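# Fold and tuck the box's closing strip shut

## Task

Close the cardboard box completely: bend the strip along the lid's loose edge down across the front wall and push both of its side tabs inside the side walls so the tabs keep it shut (a little spring-back is acceptable). At the end the box must lie flat on the table on one of its two biggest faces (base or lid), with its walls upright and locked. The side tabs must not be pressed into or through the upper edges of the side walls; that is a failure. A partly closed box, or a strip that springs open more than a little, counts only partially.

## Robot and tools

Robot: two 6-joint arms, left_arm and right_arm, each ending in a parallel two-finger gripper. Their bases sit near (-0.001, +0.319, -0.005) m and (-0.006, -0.329, -0.001) m, so left_arm is on the +y side. The names say nothing about which side of a camera image an arm appears on. A bar and plate behind and under the bases stand up to about 3 cm above the table; keep the arms off them and away from each other.

Frame: one shared scene frame. The origin lies at table-top height, midway between the arms, a little behind the table's near edge. +x points out over the table, +y toward left_arm, +z up. All positions are metres; orientations are unit quaternions written w first (qw, qx, qy, qz). Gripper axes: fingers extend along the gripper's +z, and they close along its y axis. The reported hand point is between the pads, about 1 cm short of the fingertips. Reported positions can be slightly off, more so when an arm reaches far.

Row format (used by both motion tools): a single flat list of 16 numbers covering both arms, left first: x, y, z, qw, qx, qy, qz, opening for left_arm, then the same eight for right_arm. x, y, z is an absolute target for that hand point and the quaternion an absolute target orientation, both in the scene frame; these are poses, not offsets. Opening runs from -1 (closed) to +1 (fully open, 0.093 m). Every row must contain both arms even if one stays still; for a resting arm, repeat exactly the pose and opening from the latest result. To hold an orientation, keep sending one fixed quaternion rather than copying drifting reported ones.

execute_actions(actions): a list of up to 15 actions; each action is a list of up to 15 rows, one row per 1/30 s step, and if fewer rows are given the last one is held for the remaining steps of that action. Each step, the controller clips the commanded pose to at most 70 mm and 16 degrees away from the current hand pose, so distant targets take several actions. A target more than 0.6 m from the hand along any of its axes causes the action to be rejected for both arms; a malformed action, or a first action failing this check, rejects the whole call. An empty list just returns the current state and images.

move(target, speed, blocking): target is one 16-number row as above. Each hand travels in a straight line to its pose; both finish together, within 0.5 to 10 s (longer paths are cut off at 10 s). speed is the path top speed in m/s, 0.002 to 0.5, default 0.25, and turning is capped at twice that in rad/s. The opening is applied at the start. Moves do not avoid obstacles or the other arm, hands lag and can overshoot speed. Faster contact and targets set deeper past a surface push harder, so approach the cardboard slowly and aim only a little past contact. blocking=false returns after 0.5 s while motion continues; then use wait or stop before sending anything else.

wait(seconds): 0 to 10 s, arms hold their last command; ends early if a running move finishes. stop(): brakes a running move (needs some room). zoom_image(camera, region): region is [x0, y0, x1, y1] pixels, at most 504 by 504, from cam_high, cam_low, cam_left_wrist or cam_right_wrist (all 504x504). read_manual(section): only returns licence texts. finished_scene(scene): pass the current scene's number to end it irreversibly; the result reports success.

Reading results: the state line gives each gripper's position and quaternion. grip_measured is the finger motor on the -1..+1 scale; pads meet near -0.94 and each mm of held width adds about 0.0208; it keeps moving after the pads touch, so it barely reveals contact. The last entry of each Joint positions list is the opening in metres. Hand target lines show what the controller is driving toward. Step readings list hand positions at some steps; HELD marks steps where an arm's command was held back. A move adds a move: line with its ending (done, off_target, moving, held, fault) and acting limits (paced = pose clipped, held = some steps blocked, after which the arm may jump fast), plus each hand's distance to its pose. pose unreachable means the clearance check altered or blocked that arm's command. Joint torques are noisy, offset, and affected by friction. FAULT or OVER-TEMPERATURE FAULT lines mean an arm stopped; MOTOR HOT warns from 75 °C, holding loads heats motors.

Limits: joint ranges (rad) waist -2.618..3.054, shoulder 0..3.142, elbow 0..3.142, wrist pitch -1.571..1.571, wrist yaw -1.571..1.571, wrist roll -2.094..2.094. Friction can leave a hand up to about 31 mm from its command, and tiny commands may not move it at all.

Avoid: knocking the box or anything off the table, dropping or slamming things, hard pushes, arms colliding, and jamming the tabs onto the wall tops. The fold must stay shut without the robot holding it, and everything must settle soon after finishing.

Each tool is called after "Request:" as name(argument=value, ...), one argument or row to a line, values as JSON.

## Session

Request:
execute_actions(
  actions=[],
)

Scene clock: 0.00 s.
left_arm: end_effector_position=(+0.3816, +0.3197, +0.3870) grip_measured=+1.000 end_effector_quat_wxyz=(+0.701, -0.001, +0.713, -0.003) | right_arm: end_effector_position=(+0.3680, -0.3703, +0.3960) grip_measured=+0.989 end_effector_quat_wxyz=(+0.701, +0.036, +0.712, -0.020)
Joint positions: left_arm=[ 0.013  1.043  1.031  0.014 -0.012  0.003  0.093] | right_arm=[ 0.004  1.037  1.043 -0.015  0.004 -0.009  0.093]
Joint velocities: left_arm=[ 0.012 -0.007 -0.017 -0.022  0.007  0.022  0.   ] | right_arm=[ 0.007 -0.007  0.002 -0.051  0.007  0.007  0.001]
Joint torques (N m, as the arm reports them, + toward a larger angle): no reading
Motor temperatures (°C, as the motors report them): left_arm=[20 17 19 20 17 20] | right_arm=[19 19 18 18 18 20]
Hand target (left_arm): +0.382, +0.320, +0.387; +0.701, -0.001, +0.713, -0.003
Hand target (right_arm): +0.368, -0.370, +0.396; +0.701, +0.036, +0.712, -0.020

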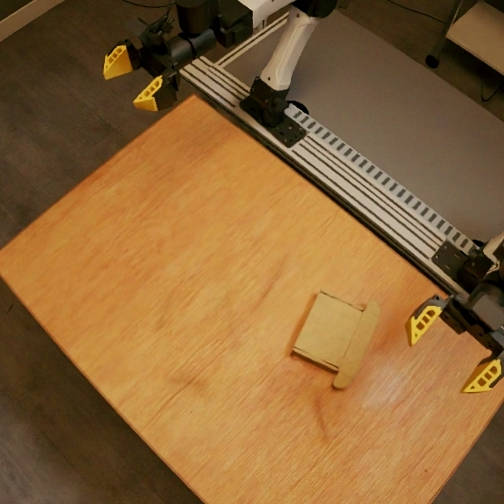

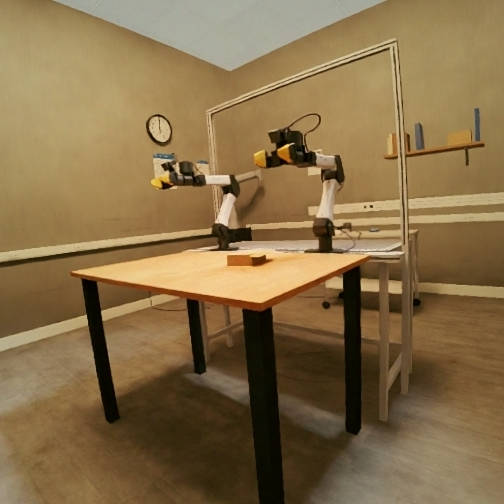

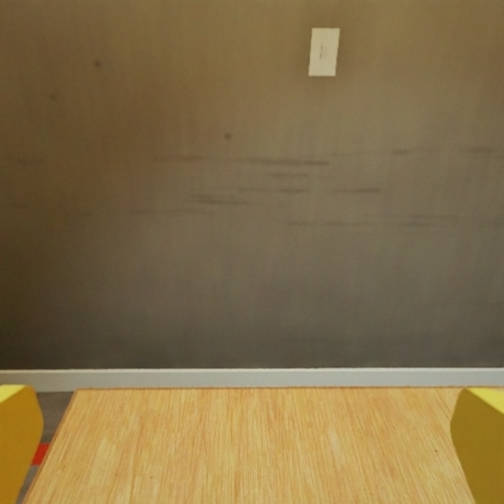

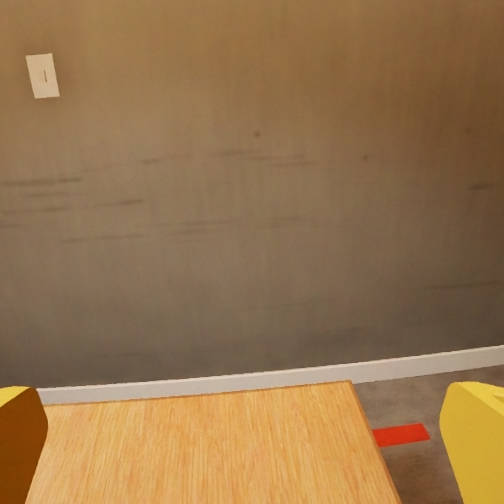

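Request:
zoom_image(
  camera="cam_high",
  region=[260, 270, 410, 410],
)

Request:
zoom_image(
  camera="cam_low",
  region=[200, 235, 300, 285],
)

Region (260, 270, 410, 410) of cam_high's 504x504 image, scaled by 3.360, with more detail than that image has; it fills the top 470 rows of this view, and the rest is white.

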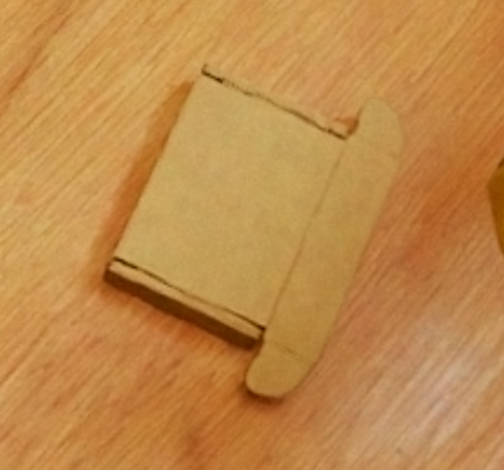

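Region (200, 235, 300, 285) of cam_low's 504x504 image, scaled by 5.040, with more detail than that image has.

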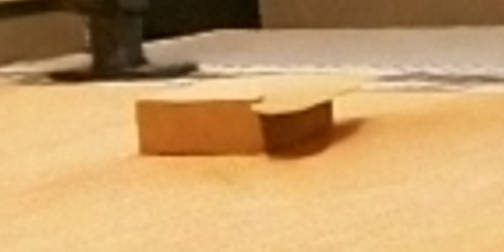

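Request:
move(
  target=[0.33, 0.22, 0.30, 0, 0, 1, 0, 1, 0.368, -0.370, 0.396, 0.701, 0.036, 0.712, -0.020, 1],
  speed=0.3,
)

Scene clock: 33.13 s.
left_arm: end_effector_position=(+0.3389, +0.2193, +0.3064) grip_measured=+1.000 end_effector_quat_wxyz=(+0.217, +0.012, +0.975, -0.048) | right_arm: end_effector_position=(+0.3680, -0.3703, +0.3960) grip_measured=+0.989 end_effector_quat_wxyz=(+0.701, +0.036, +0.712, -0.020)
Joint positions: left_arm=[-0.297  1.664  2.099 -1.545 -0.053 -0.285  0.093] | right_arm=[ 0.004  1.037  1.043 -0.015  0.004 -0.009  0.093]
Joint velocities: left_arm=[ 0.012  0.007 -0.012 -0.051  0.022  0.022  0.   ] | right_arm=[ 0.007  0.017 -0.007  0.007 -0.022  0.007  0.   ]
Joint torques (N m, as the arm reports them, + toward a larger angle): left_arm=[-0.05 -7.33  4.31  1.2   0.04 -0.01] | right_arm=[-0.16 -2.64  9.76  2.38  0.07 -0.15]
Motor temperatures (°C, as the motors report them): left_arm=[20 18 24 28 17 20] | right_arm=[19 20 23 24 18 20]
Hand target (left_arm): +0.333, +0.219, +0.300; +0.202, +0.010, +0.978, -0.051
Hand target (right_arm): +0.368, -0.370, +0.396; +0.701, +0.036, +0.712, -0.020
Off the commanded pose (left_arm): 0.011 m, 26 deg; orientation clipped at the last step of the last action.
Off the commanded pose (right_arm): 0.000 m, 0 deg.
joint sent to its limit (left arm) — the command would take joint 4 (wrist pitch) past its lower limit, so that joint was sent only as far as its limit.
move: off_target (left_arm); limits=paced

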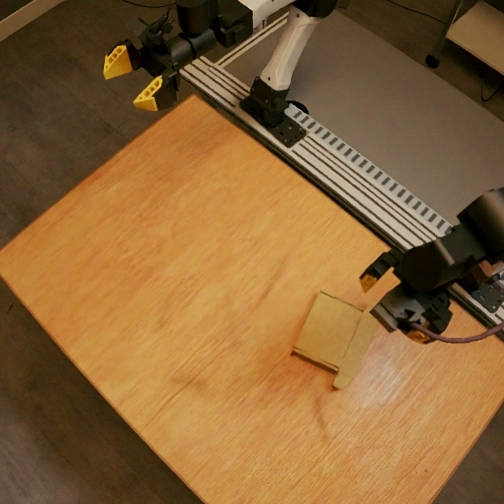

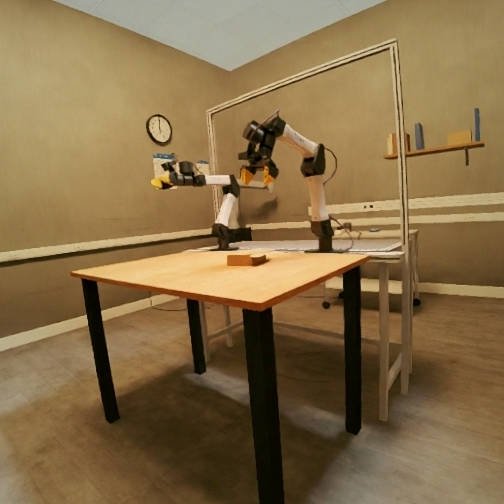

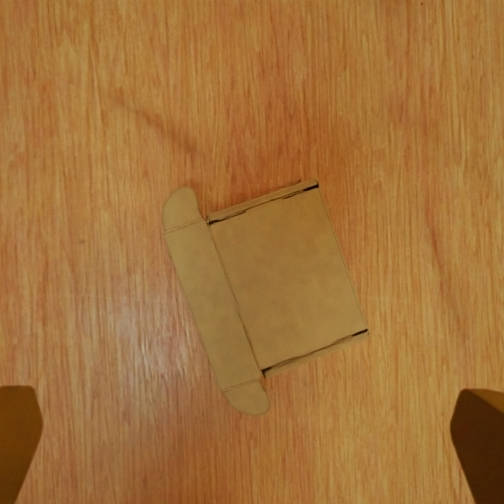

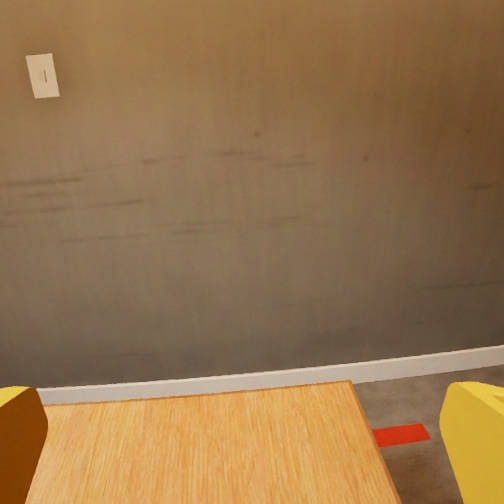

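Request:
move(
  target=[0.353, 0.161, 0.10, 0, -0.148, 0.989, 0, 0.55, 0.368, -0.370, 0.396, 0.701, 0.036, 0.712, -0.020, 1],
  speed=0.25,
)

Scene clock: 135.80 s.
left_arm: end_effector_position=(+0.3538, +0.1667, +0.0997) grip_measured=+0.552 end_effector_quat_wxyz=(-0.003, -0.145, +0.989, +0.007) | right_arm: end_effector_position=(+0.3680, -0.3703, +0.3960) grip_measured=+0.989 end_effector_quat_wxyz=(+0.701, +0.036, +0.712, -0.020)
Joint positions: left_arm=[-0.395  2.009  1.768 -1.329 -0.025 -0.712  0.072] | right_arm=[ 0.004  1.037  1.043 -0.015  0.004 -0.009  0.093]
Joint velocities: left_arm=[-0.007 -0.017  0.007  0.007 -0.037  0.051 -0.   ] | right_arm=[-0.022  0.007 -0.007 -0.051 -0.081  0.022  0.001]
Joint torques (N m, as the arm reports them, + toward a larger angle): left_arm=[ -0.95 -11.64   5.46   0.62   0.03  -0.01] | right_arm=[-0.15 -2.6   9.77  2.38  0.08 -0.14]
Motor temperatures (°C, as the motors report them): left_arm=[20 26 23 25 17 20] | right_arm=[19 20 28 31 18 20]
Hand target (left_arm): +0.352, +0.162, +0.099; +0.000, -0.145, +0.989, -0.000
Hand target (right_arm): +0.368, -0.370, +0.396; +0.701, +0.036, +0.712, -0.020
Off the commanded pose (left_arm): 0.006 m, 1 deg.
Off the commanded pose (right_arm): 0.000 m, 0 deg.
move: done

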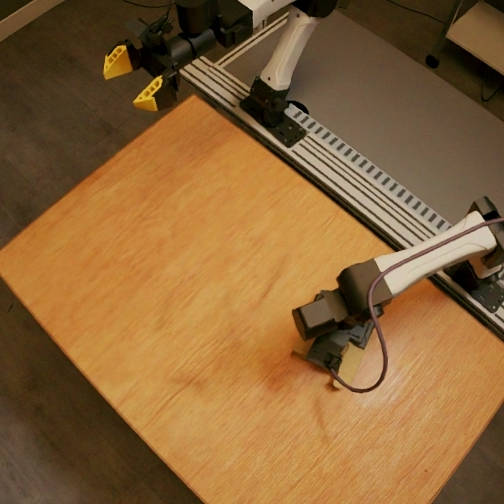

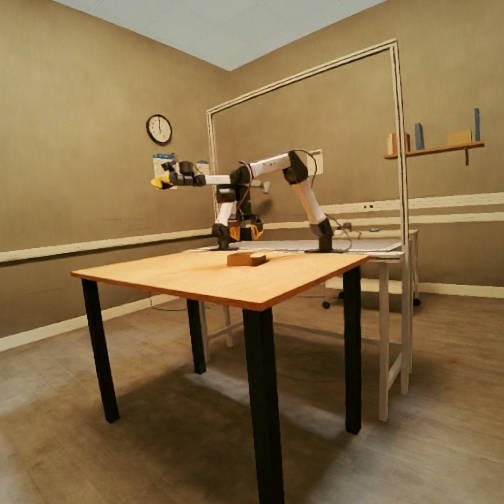

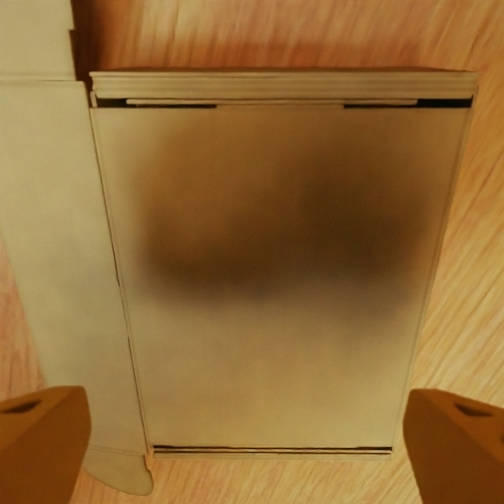

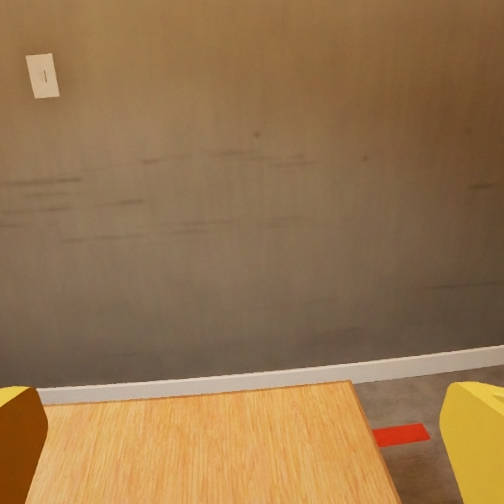

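Request:
move(
  target=[0.354, 0.155, 0.055, 0, -0.148, 0.989, 0, 0.55, 0.368, -0.370, 0.396, 0.701, 0.036, 0.712, -0.020, 1],
  speed=0.08,
)

Scene clock: 142.87 s.
left_arm: end_effector_position=(+0.3570, +0.1592, +0.0602) grip_measured=+0.552 end_effector_quat_wxyz=(+0.003, -0.148, +0.989, +0.003) | right_arm: end_effector_position=(+0.3680, -0.3703, +0.3960) grip_measured=+0.989 end_effector_quat_wxyz=(+0.701, +0.036, +0.712, -0.020)
Joint positions: left_arm=[-0.407  2.034  1.647 -1.17  -0.024 -0.732  0.072] | right_arm=[ 0.004  1.037  1.043 -0.015  0.004 -0.009  0.093]
Joint velocities: left_arm=[-0.012 -0.007 -0.012  0.037  0.022  0.022 -0.   ] | right_arm=[-0.002 -0.007 -0.017  0.022  0.007  0.051 -0.001]
Joint torques (N m, as the arm reports them, + toward a larger angle): left_arm=[ -0.76 -10.93   4.99   0.62   0.02   0.  ] | right_arm=[-0.15 -2.64  9.75  2.38  0.08 -0.15]
Motor temperatures (°C, as the motors report them): left_arm=[20 28 23 25 17 20] | right_arm=[19 20 28 31 18 20]
Hand target (left_arm): +0.354, +0.155, +0.055; +0.000, -0.148, +0.989, +0.000
Hand target (right_arm): +0.368, -0.370, +0.396; +0.701, +0.036, +0.712, -0.020
Off the commanded pose (left_arm): 0.007 m, 0 deg.
Off the commanded pose (right_arm): 0.000 m, 0 deg.
move: done

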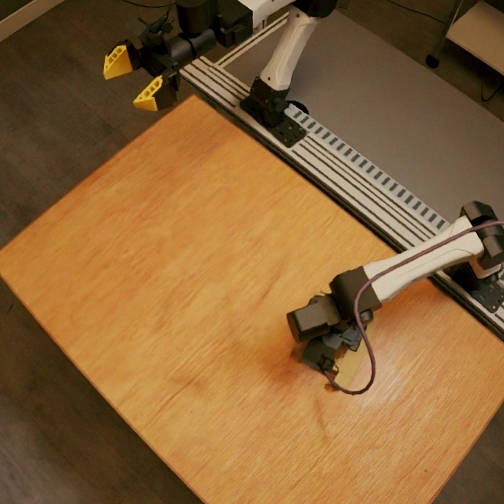

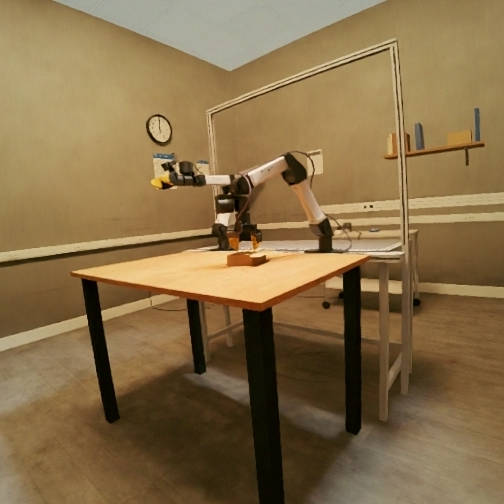

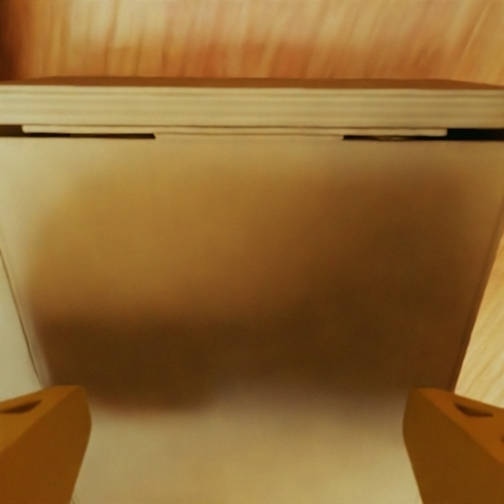

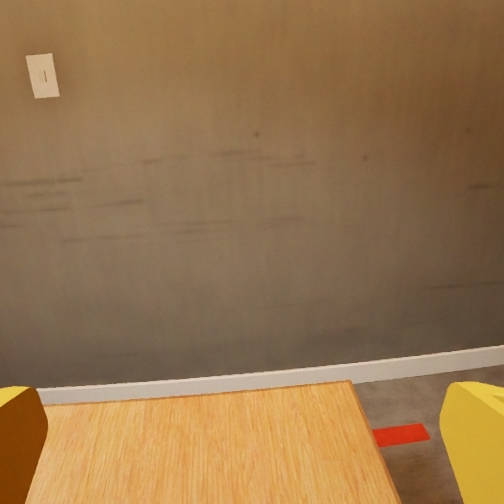

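Request:
move(
  target=[0.354, 0.157, 0.040, 0, -0.148, 0.989, 0, 0.55, 0.368, -0.370, 0.396, 0.701, 0.036, 0.712, -0.020, 1],
  speed=0.03,
)

Request:
zoom_image(
  camera="cam_low",
  region=[200, 215, 300, 285],
)

Scene clock: 148.27 s.
left_arm: end_effector_position=(+0.3558, +0.1595, +0.0502) grip_measured=+0.552 end_effector_quat_wxyz=(+0.004, -0.149, +0.989, +0.002) | right_arm: end_effector_position=(+0.3680, -0.3703, +0.3960) grip_measured=+0.989 end_effector_quat_wxyz=(+0.701, +0.036, +0.712, -0.020)
Joint positions: left_arm=[-0.407  2.034  1.607 -1.127 -0.023 -0.732  0.072] | right_arm=[ 0.004  1.037  1.043 -0.015  0.004 -0.009  0.093]
Joint velocities: left_arm=[-0.012 -0.007 -0.002 -0.022 -0.007  0.051  0.001] | right_arm=[-0.002  0.002 -0.007 -0.007 -0.066 -0.007 -0.001]
Joint torques (N m, as the arm reports them, + toward a larger angle): left_arm=[ -0.37 -10.17   4.52   0.77   0.02   0.02] | right_arm=[-0.16 -2.65  9.77  2.38  0.08 -0.15]
Motor temperatures (°C, as the motors report them): left_arm=[20 29 23 24 17 20] | right_arm=[19 20 29 31 18 20]
Hand target (left_arm): +0.354, +0.157, +0.040; -0.000, -0.148, +0.989, +0.000
Hand target (right_arm): +0.368, -0.370, +0.396; +0.701, +0.036, +0.712, -0.020
Off the commanded pose (left_arm): 0.011 m, 0 deg.
Off the commanded pose (right_arm): 0.000 m, 0 deg.
move: off_target (left_arm)

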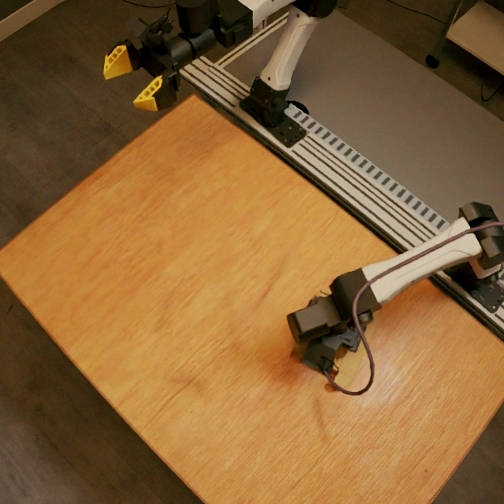

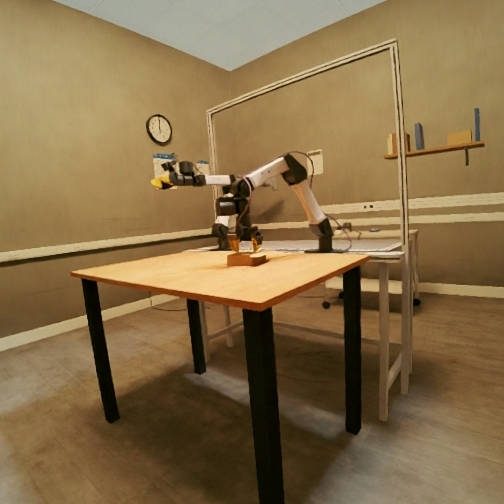

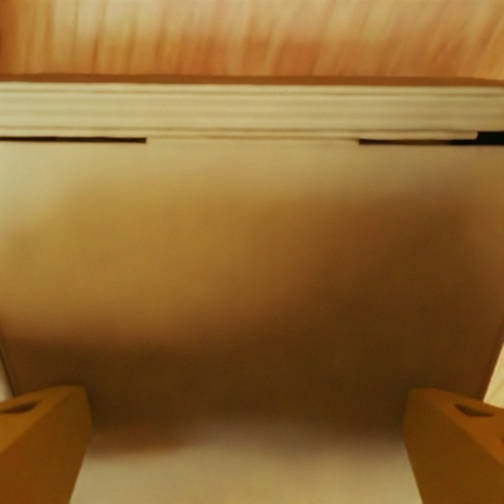

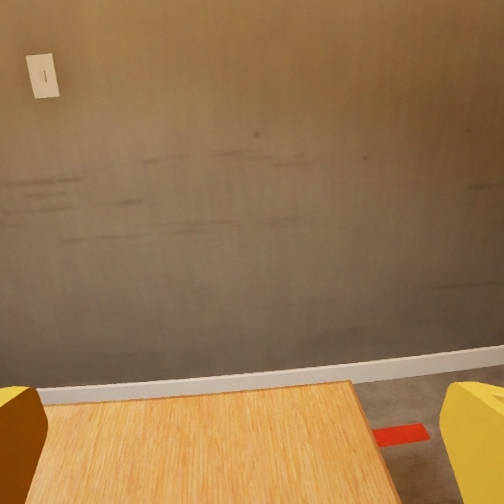

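Region (200, 215, 300, 285) of cam_low's 504x504 image, scaled by 5.040, with more detail than that image has; it fills the top 353 rows of this view, and the rest is white.

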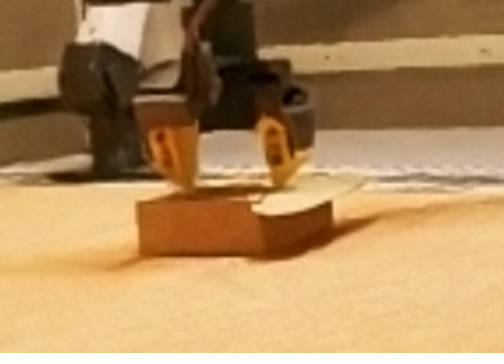

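Request:
move(
  target=[0.342, 0.115, 0.032, 0, 0.113, 0.994, 0, 0.55, 0.368, -0.370, 0.396, 0.701, 0.036, 0.712, -0.020, 1],
  speed=0.15,
)

Scene clock: 156.37 s.
left_arm: end_effector_position=(+0.3477, +0.1292, +0.0455) grip_measured=+0.552 end_effector_quat_wxyz=(+0.018, +0.091, +0.996, +0.016) | right_arm: end_effector_position=(+0.3680, -0.3703, +0.3960) grip_measured=+0.989 end_effector_quat_wxyz=(+0.701, +0.036, +0.712, -0.020)
Joint positions: left_arm=[-0.501  2.049  1.607 -1.098 -0.061 -0.345  0.072] | right_arm=[ 0.004  1.037  1.043 -0.015  0.004 -0.009  0.093]
Joint velocities: left_arm=[ 0.007 -0.002 -0.002  0.022 -0.022 -0.022  0.   ] | right_arm=[-0.002 -0.007  0.012  0.037  0.007  0.037  0.   ]
Joint torques (N m, as the arm reports them, + toward a larger angle): left_arm=[-1.4  -7.94  7.15  0.66  0.36  0.27] | right_arm=[-0.16 -2.61  9.77  2.38  0.07 -0.14]
Motor temperatures (°C, as the motors report them): left_arm=[20 30 23 24 17 20] | right_arm=[19 20 29 31 18 20]
Hand target (left_arm): +0.342, +0.115, +0.033; +0.001, +0.113, +0.994, -0.000
Hand target (right_arm): +0.368, -0.370, +0.396; +0.701, +0.036, +0.712, -0.020
Off the commanded pose (left_arm): 0.020 m, 4 deg.
Off the commanded pose (right_arm): 0.000 m, 0 deg.
move: off_target (left_arm)

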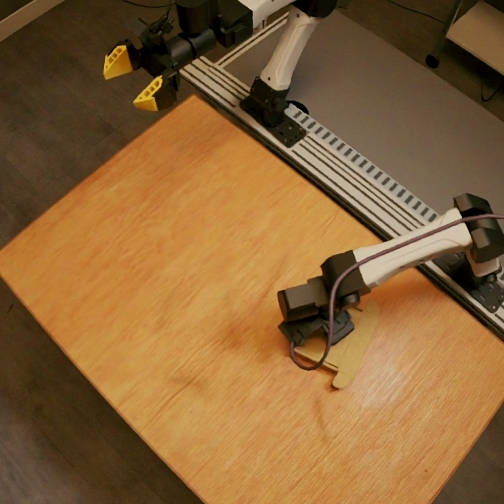

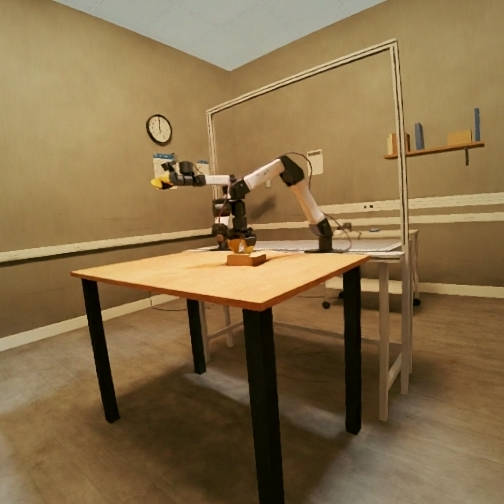

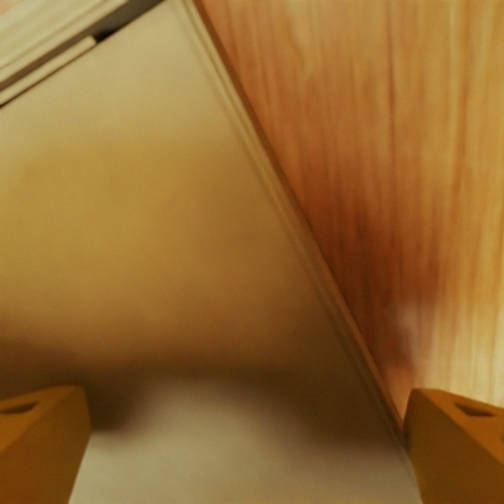

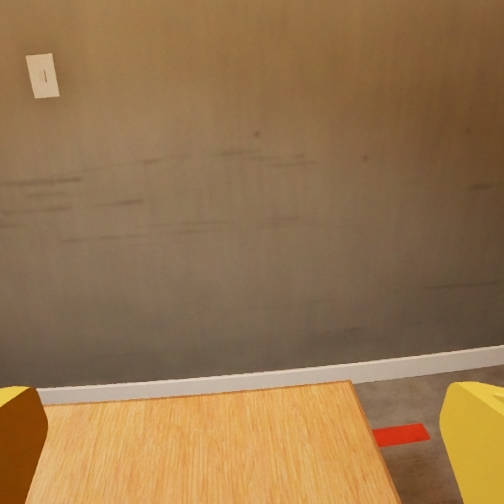

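Request:
move(
  target=[0.40, 0.14, 0.10, 0.1, 0, 0.995, 0, -1, 0.368, -0.370, 0.396, 0.701, 0.036, 0.712, -0.020, 1],
  speed=0.2,
)

Request:
move(
  target=[0.485, 0.150, 0.075, 0.174, 0, 0.985, 0, -1, 0.368, -0.370, 0.396, 0.701, 0.036, 0.712, -0.020, 1],
  speed=0.2,
)

Request:
move(
  target=[0.485, 0.150, 0.022, 0.174, 0, 0.985, 0, -1, 0.368, -0.370, 0.396, 0.701, 0.036, 0.712, -0.020, 1],
  speed=0.1,
)

Scene clock: 202.77 s.
left_arm: end_effector_position=(+0.3958, +0.1393, +0.0911) grip_measured=-0.981 end_effector_quat_wxyz=(+0.092, +0.006, +0.996, +0.000) | right_arm: end_effector_position=(+0.3680, -0.3703, +0.3960) grip_measured=+0.989 end_effector_quat_wxyz=(+0.701, +0.036, +0.712, -0.020)
Joint positions: left_arm=[-0.441  2.039  1.762 -1.116 -0.098 -0.446  0.   ] | right_arm=[ 0.004  1.037  1.043 -0.015  0.004 -0.009  0.093]
Joint velocities: left_arm=[ 0.012  0.007 -0.017  0.037 -0.051 -0.037  0.   ] | right_arm=[ 0.017 -0.002  0.007  0.066 -0.095  0.022  0.   ]
Joint torques (N m, as the arm reports them, + toward a larger angle): left_arm=[  0.21 -11.65   9.75   0.61  -0.15  -0.05] | right_arm=[-0.19 -2.64  9.77  2.38  0.08 -0.15]
Motor temperatures (°C, as the motors report them): left_arm=[20 29 26 23 18 20] | right_arm=[19 20 30 33 18 20]
Hand target (left_arm): +0.400, +0.141, +0.100; +0.100, -0.001, +0.995, +0.000
Hand target (right_arm): +0.368, -0.370, +0.396; +0.701, +0.036, +0.712, -0.020
Off the commanded pose (left_arm): 0.010 m, 1 deg.
Off the commanded pose (right_arm): 0.000 m, 0 deg.
move: done

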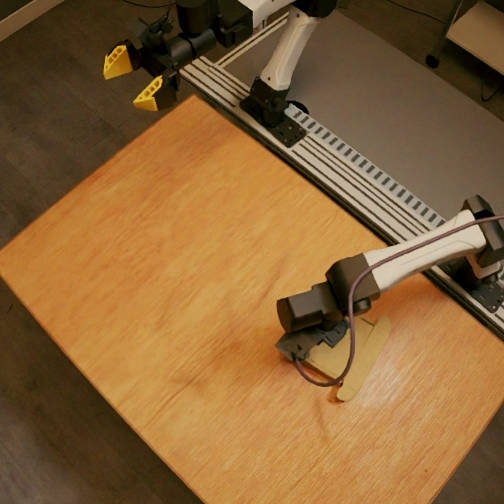

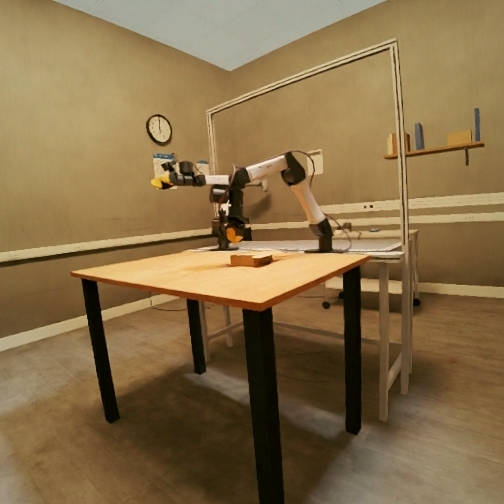

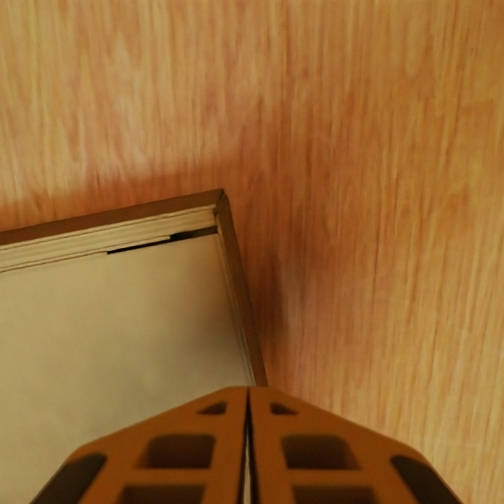

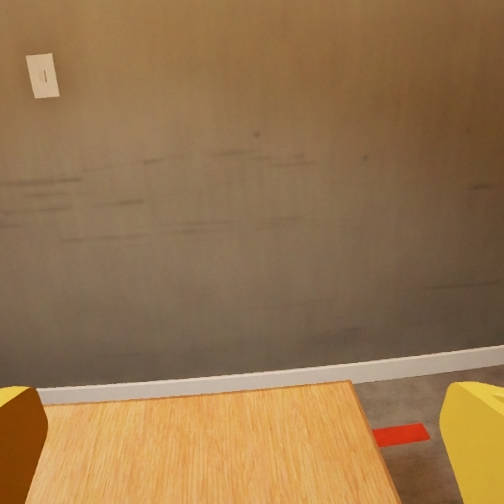

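Scene clock: 203.80 s.
left_arm: end_effector_position=(+0.4719, +0.1541, +0.0647) grip_measured=-0.981 end_effector_quat_wxyz=(+0.149, -0.002, +0.989, +0.006) | right_arm: end_effector_position=(+0.3680, -0.3703, +0.3960) grip_measured=+0.989 end_effector_quat_wxyz=(+0.701, +0.036, +0.712, -0.020)
Joint positions: left_arm=[-0.357  2.216  1.91  -0.976 -0.136 -0.368  0.   ] | right_arm=[ 0.004  1.037  1.043 -0.015  0.004 -0.009  0.093]
Joint velocities: left_arm=[ 0.007  0.002  0.002 -0.037  0.066  0.007  0.   ] | right_arm=[ 0.012 -0.007 -0.002  0.007 -0.007 -0.007 -0.   ]
Joint torques (N m, as the arm reports them, + toward a larger angle): left_arm=[ -0.02 -12.99  10.11   1.19  -0.15   0.12] | right_arm=[-0.17 -2.68  9.72  2.38  0.07 -0.14]
Motor temperatures (°C, as the motors report them): left_arm=[20 30 26 23 18 20] | right_arm=[19 20 30 33 18 20]
Hand target (left_arm): +0.484, +0.151, +0.076; +0.173, -0.001, +0.985, +0.000
Hand target (right_arm): +0.368, -0.370, +0.396; +0.701, +0.036, +0.712, -0.020
Off the commanded pose (left_arm): 0.017 m, 3 deg.
Off the commanded pose (right_arm): 0.000 m, 0 deg.
move: off_target (left_arm)

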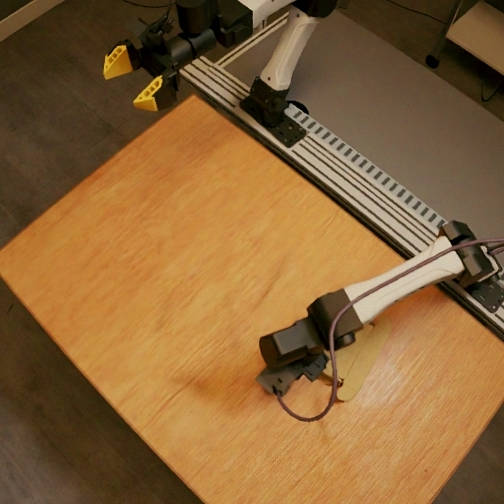

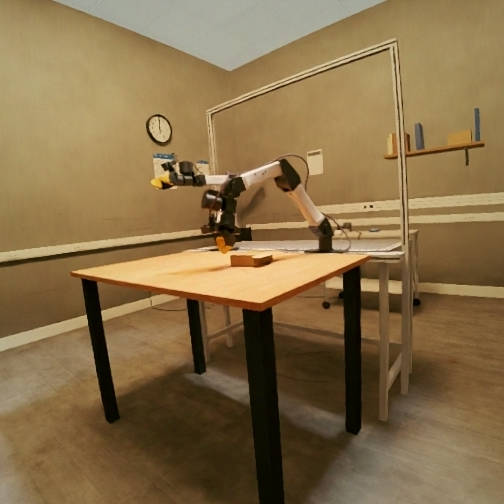

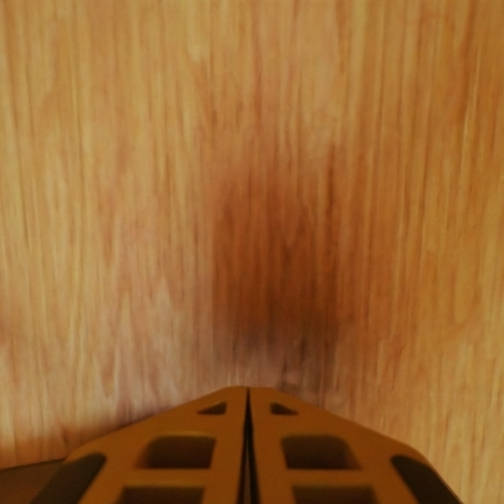

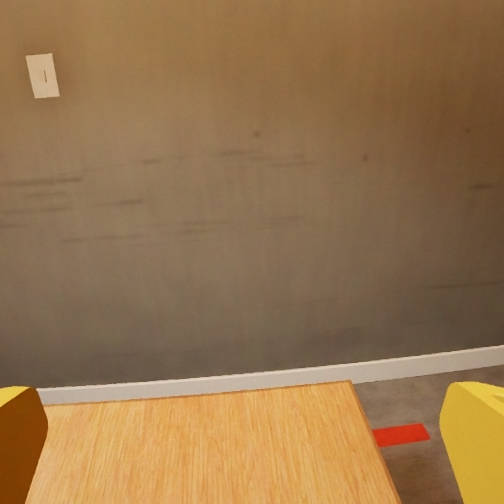

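Scene clock: 204.83 s.
left_arm: end_effector_position=(+0.4837, +0.1486, +0.0236) grip_measured=-0.981 end_effector_quat_wxyz=(+0.168, -0.003, +0.986, -0.002) | right_arm: end_effector_position=(+0.3680, -0.3703, +0.3960) grip_measured=+0.989 end_effector_quat_wxyz=(+0.701, +0.036, +0.712, -0.020)
Joint positions: left_arm=[-0.357  2.26   1.807 -0.788 -0.136 -0.366  0.   ] | right_arm=[ 0.004  1.037  1.043 -0.015  0.004 -0.009  0.093]
Joint velocities: left_arm=[-0.007 -0.007 -0.012 -0.007  0.037 -0.022  0.   ] | right_arm=[ 0.022 -0.002 -0.007 -0.007  0.007 -0.051 -0.001]
Joint torques (N m, as the arm reports them, + toward a larger angle): left_arm=[  0.03 -14.01   5.85   1.31  -0.15   0.13] | right_arm=[-0.17 -2.64  9.78  2.38  0.07 -0.15]
Motor temperatures (°C, as the motors report them): left_arm=[20 30 26 23 18 20] | right_arm=[19 20 30 33 18 20]
Hand target (left_arm): +0.485, +0.150, +0.022; +0.174, -0.001, +0.985, +0.000
Hand target (right_arm): +0.368, -0.370, +0.396; +0.701, +0.036, +0.712, -0.020
Off the commanded pose (left_arm): 0.002 m, 1 deg.
Off the commanded pose (right_arm): 0.000 m, 0 deg.
move: done

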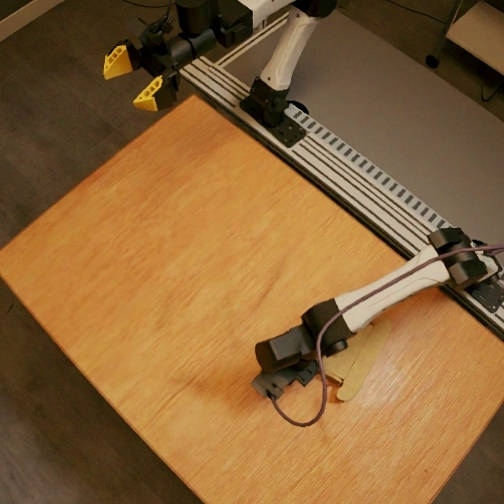

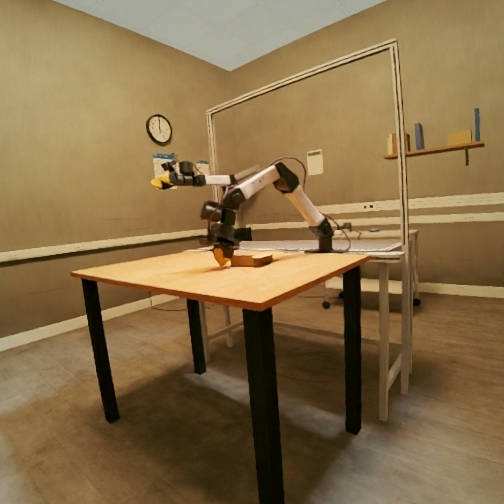

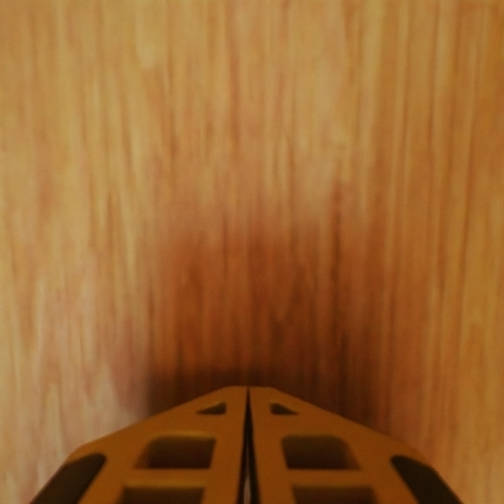

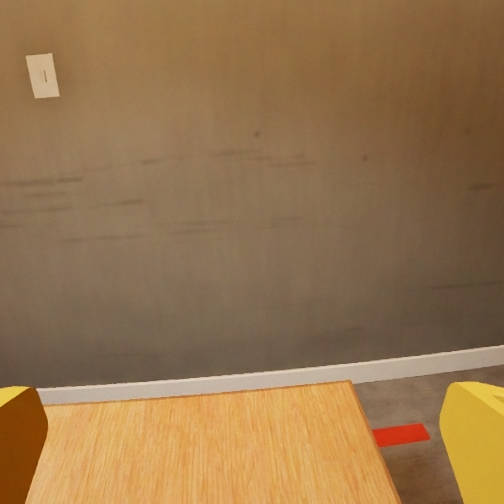

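Request:
move(
  target=[0.480, 0.175, 0.022, 0.174, 0, 0.985, 0, -1, 0.368, -0.370, 0.396, 0.701, 0.036, 0.712, -0.020, 1],
  speed=0.1,
)

Request:
move(
  target=[0.40, 0.155, 0.025, 0.14, 0, 0.990, 0, -1, 0.368, -0.370, 0.396, 0.701, 0.036, 0.712, -0.020, 1],
  speed=0.07,
)

Scene clock: 219.17 s.
left_arm: end_effector_position=(+0.4794, +0.1756, +0.0173) grip_measured=-0.981 end_effector_quat_wxyz=(+0.165, -0.004, +0.986, +0.007) | right_arm: end_effector_position=(+0.3680, -0.3703, +0.3960) grip_measured=+0.989 end_effector_quat_wxyz=(+0.701, +0.036, +0.712, -0.020)
Joint positions: left_arm=[-0.31   2.221  1.719 -0.745 -0.136 -0.321  0.   ] | right_arm=[ 0.004  1.037  1.043 -0.015  0.004 -0.009  0.093]
Joint velocities: left_arm=[-0.007  0.002  0.002  0.037 -0.022 -0.007  0.   ] | right_arm=[-0.012 -0.022 -0.002 -0.037 -0.037 -0.022  0.001]
Joint torques (N m, as the arm reports them, + toward a larger angle): left_arm=[ -0.04 -15.05   5.34   1.25   0.01   0.15] | right_arm=[-0.17 -2.62  9.76  2.38  0.08 -0.14]
Motor temperatures (°C, as the motors report them): left_arm=[20 36 26 25 18 20] | right_arm=[19 21 30 34 18 20]
Hand target (left_arm): +0.479, +0.175, +0.022; +0.173, -0.000, +0.985, +0.001
Hand target (right_arm): +0.368, -0.370, +0.396; +0.701, +0.036, +0.712, -0.020
Off the commanded pose (left_arm): 0.005 m, 1 deg.
Off the commanded pose (right_arm): 0.000 m, 0 deg.
move: done

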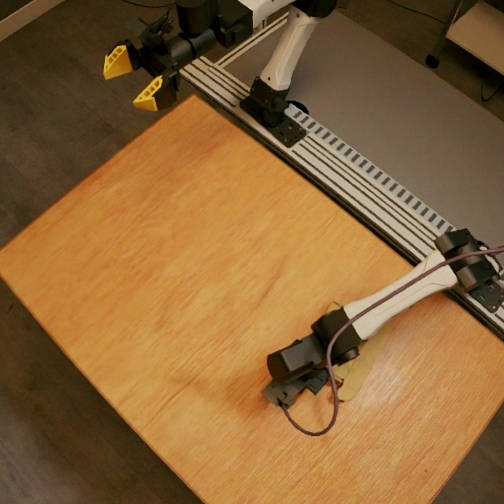

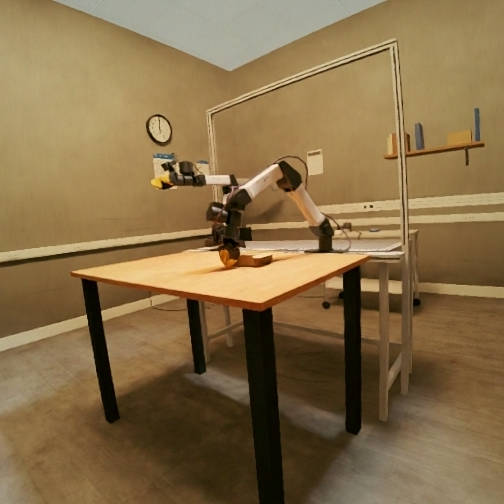

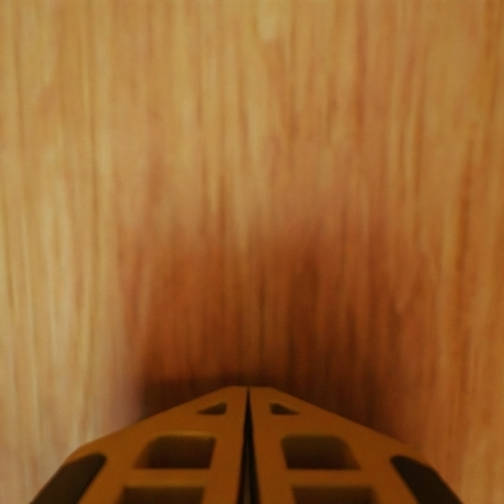

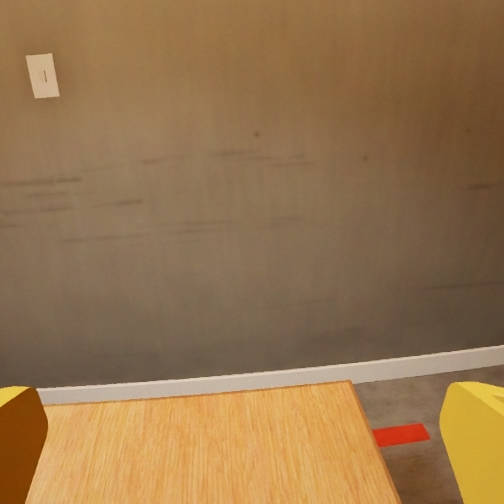

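Scene clock: 220.67 s.
left_arm: end_effector_position=(+0.4034, +0.1566, +0.0226) grip_measured=-0.981 end_effector_quat_wxyz=(+0.135, +0.002, +0.991, +0.004) | right_arm: end_effector_position=(+0.3680, -0.3703, +0.3960) grip_measured=+0.989 end_effector_quat_wxyz=(+0.701, +0.036, +0.712, -0.020)
Joint positions: left_arm=[-0.409  2.025  1.446 -0.736 -0.136 -0.413  0.   ] | right_arm=[ 0.004  1.037  1.043 -0.015  0.004 -0.009  0.093]
Joint velocities: left_arm=[ 0.007 -0.002 -0.007  0.037  0.007  0.022  0.   ] | right_arm=[-0.012 -0.002  0.007  0.022 -0.037 -0.066 -0.   ]
Joint torques (N m, as the arm reports them, + toward a larger angle): left_arm=[ -0.86 -12.93   5.     1.13  -0.08  -0.01] | right_arm=[-0.16 -2.6   9.74  2.38  0.06 -0.14]
Motor temperatures (°C, as the motors report them): left_arm=[20 37 26 25 18 20] | right_arm=[19 21 30 34 18 20]
Hand target (left_arm): +0.400, +0.154, +0.025; +0.140, +0.000, +0.990, -0.000
Hand target (right_arm): +0.368, -0.370, +0.396; +0.701, +0.036, +0.712, -0.020
Off the commanded pose (left_arm): 0.004 m, 1 deg.
Off the commanded pose (right_arm): 0.000 m, 0 deg.
move: done

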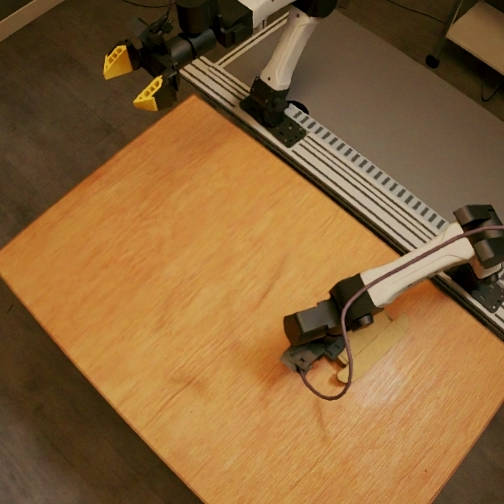

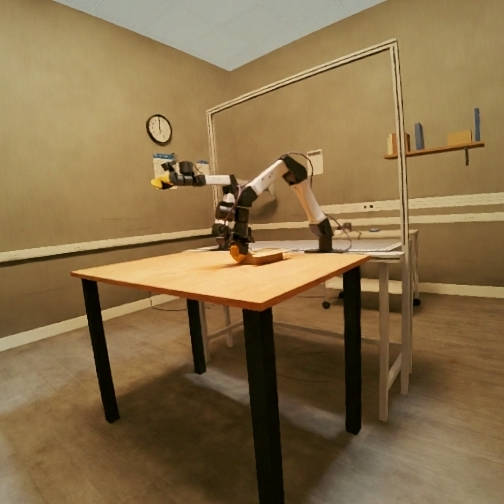

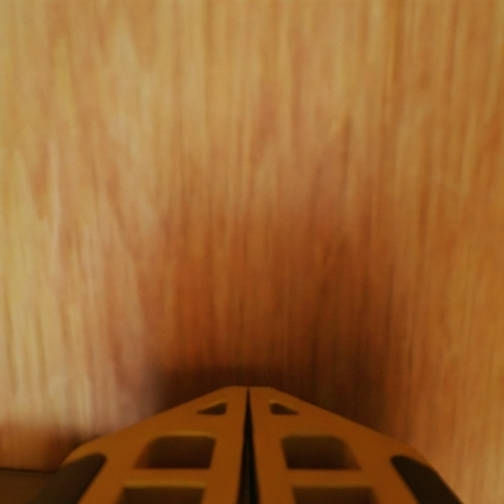

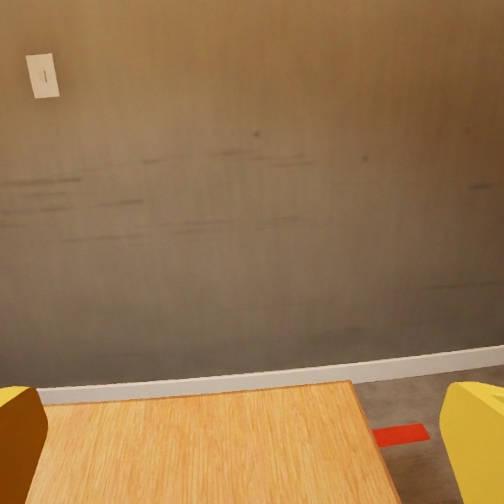

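Request:
move(
  target=[0.335, 0.135, 0.025, 0.10, 0, 0.995, 0, -1, 0.368, -0.370, 0.396, 0.701, 0.036, 0.712, -0.020, 1],
  speed=0.07,
)

Scene clock: 225.37 s.
left_arm: end_effector_position=(+0.3468, +0.1327, +0.0247) grip_measured=-0.981 end_effector_quat_wxyz=(+0.112, +0.001, +0.994, -0.001) | right_arm: end_effector_position=(+0.3680, -0.3703, +0.3960) grip_measured=+0.989 end_effector_quat_wxyz=(+0.701, +0.036, +0.712, -0.020)
Joint positions: left_arm=[-0.523  1.917  1.306 -0.756 -0.131 -0.534  0.   ] | right_arm=[ 0.004  1.037  1.043 -0.015  0.004 -0.009  0.093]
Joint velocities: left_arm=[ 0.002 -0.002 -0.012 -0.007 -0.022  0.022  0.   ] | right_arm=[-0.002 -0.002  0.017  0.022 -0.022 -0.051 -0.   ]
Joint torques (N m, as the arm reports them, + toward a larger angle): left_arm=[ -0.74 -11.81   4.88   0.68  -0.02  -0.03] | right_arm=[-0.16 -2.64  9.75  2.38  0.07 -0.14]
Motor temperatures (°C, as the motors report them): left_arm=[20 38 25 24 18 20] | right_arm=[19 21 30 34 18 20]
Hand target (left_arm): +0.336, +0.134, +0.025; +0.100, +0.000, +0.995, -0.000
Hand target (right_arm): +0.368, -0.370, +0.396; +0.701, +0.036, +0.712, -0.020
Off the commanded pose (left_arm): 0.012 m, 1 deg.
Off the commanded pose (right_arm): 0.000 m, 0 deg.
move: off_target (left_arm)

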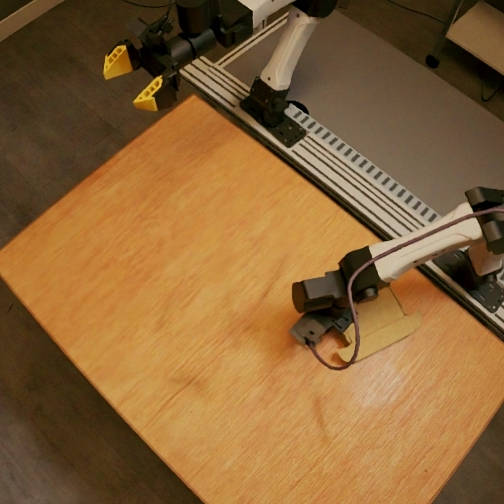

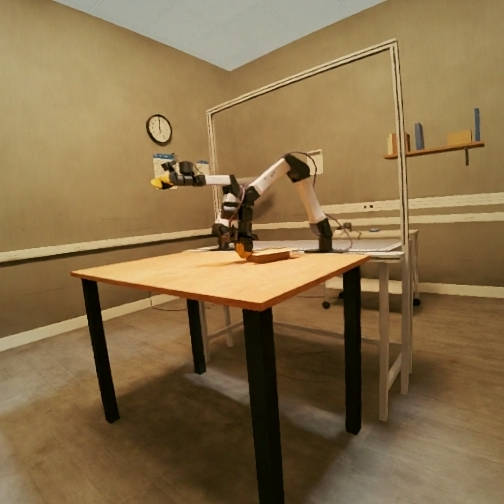

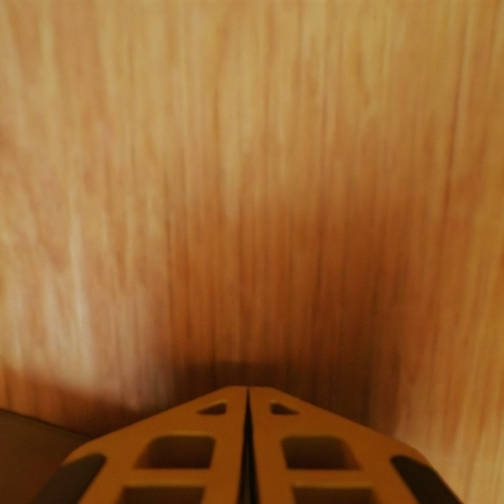

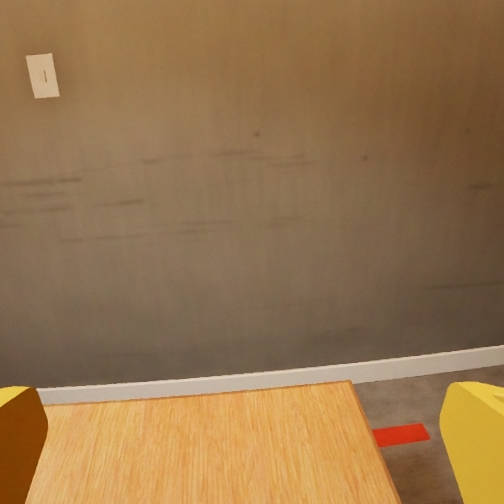

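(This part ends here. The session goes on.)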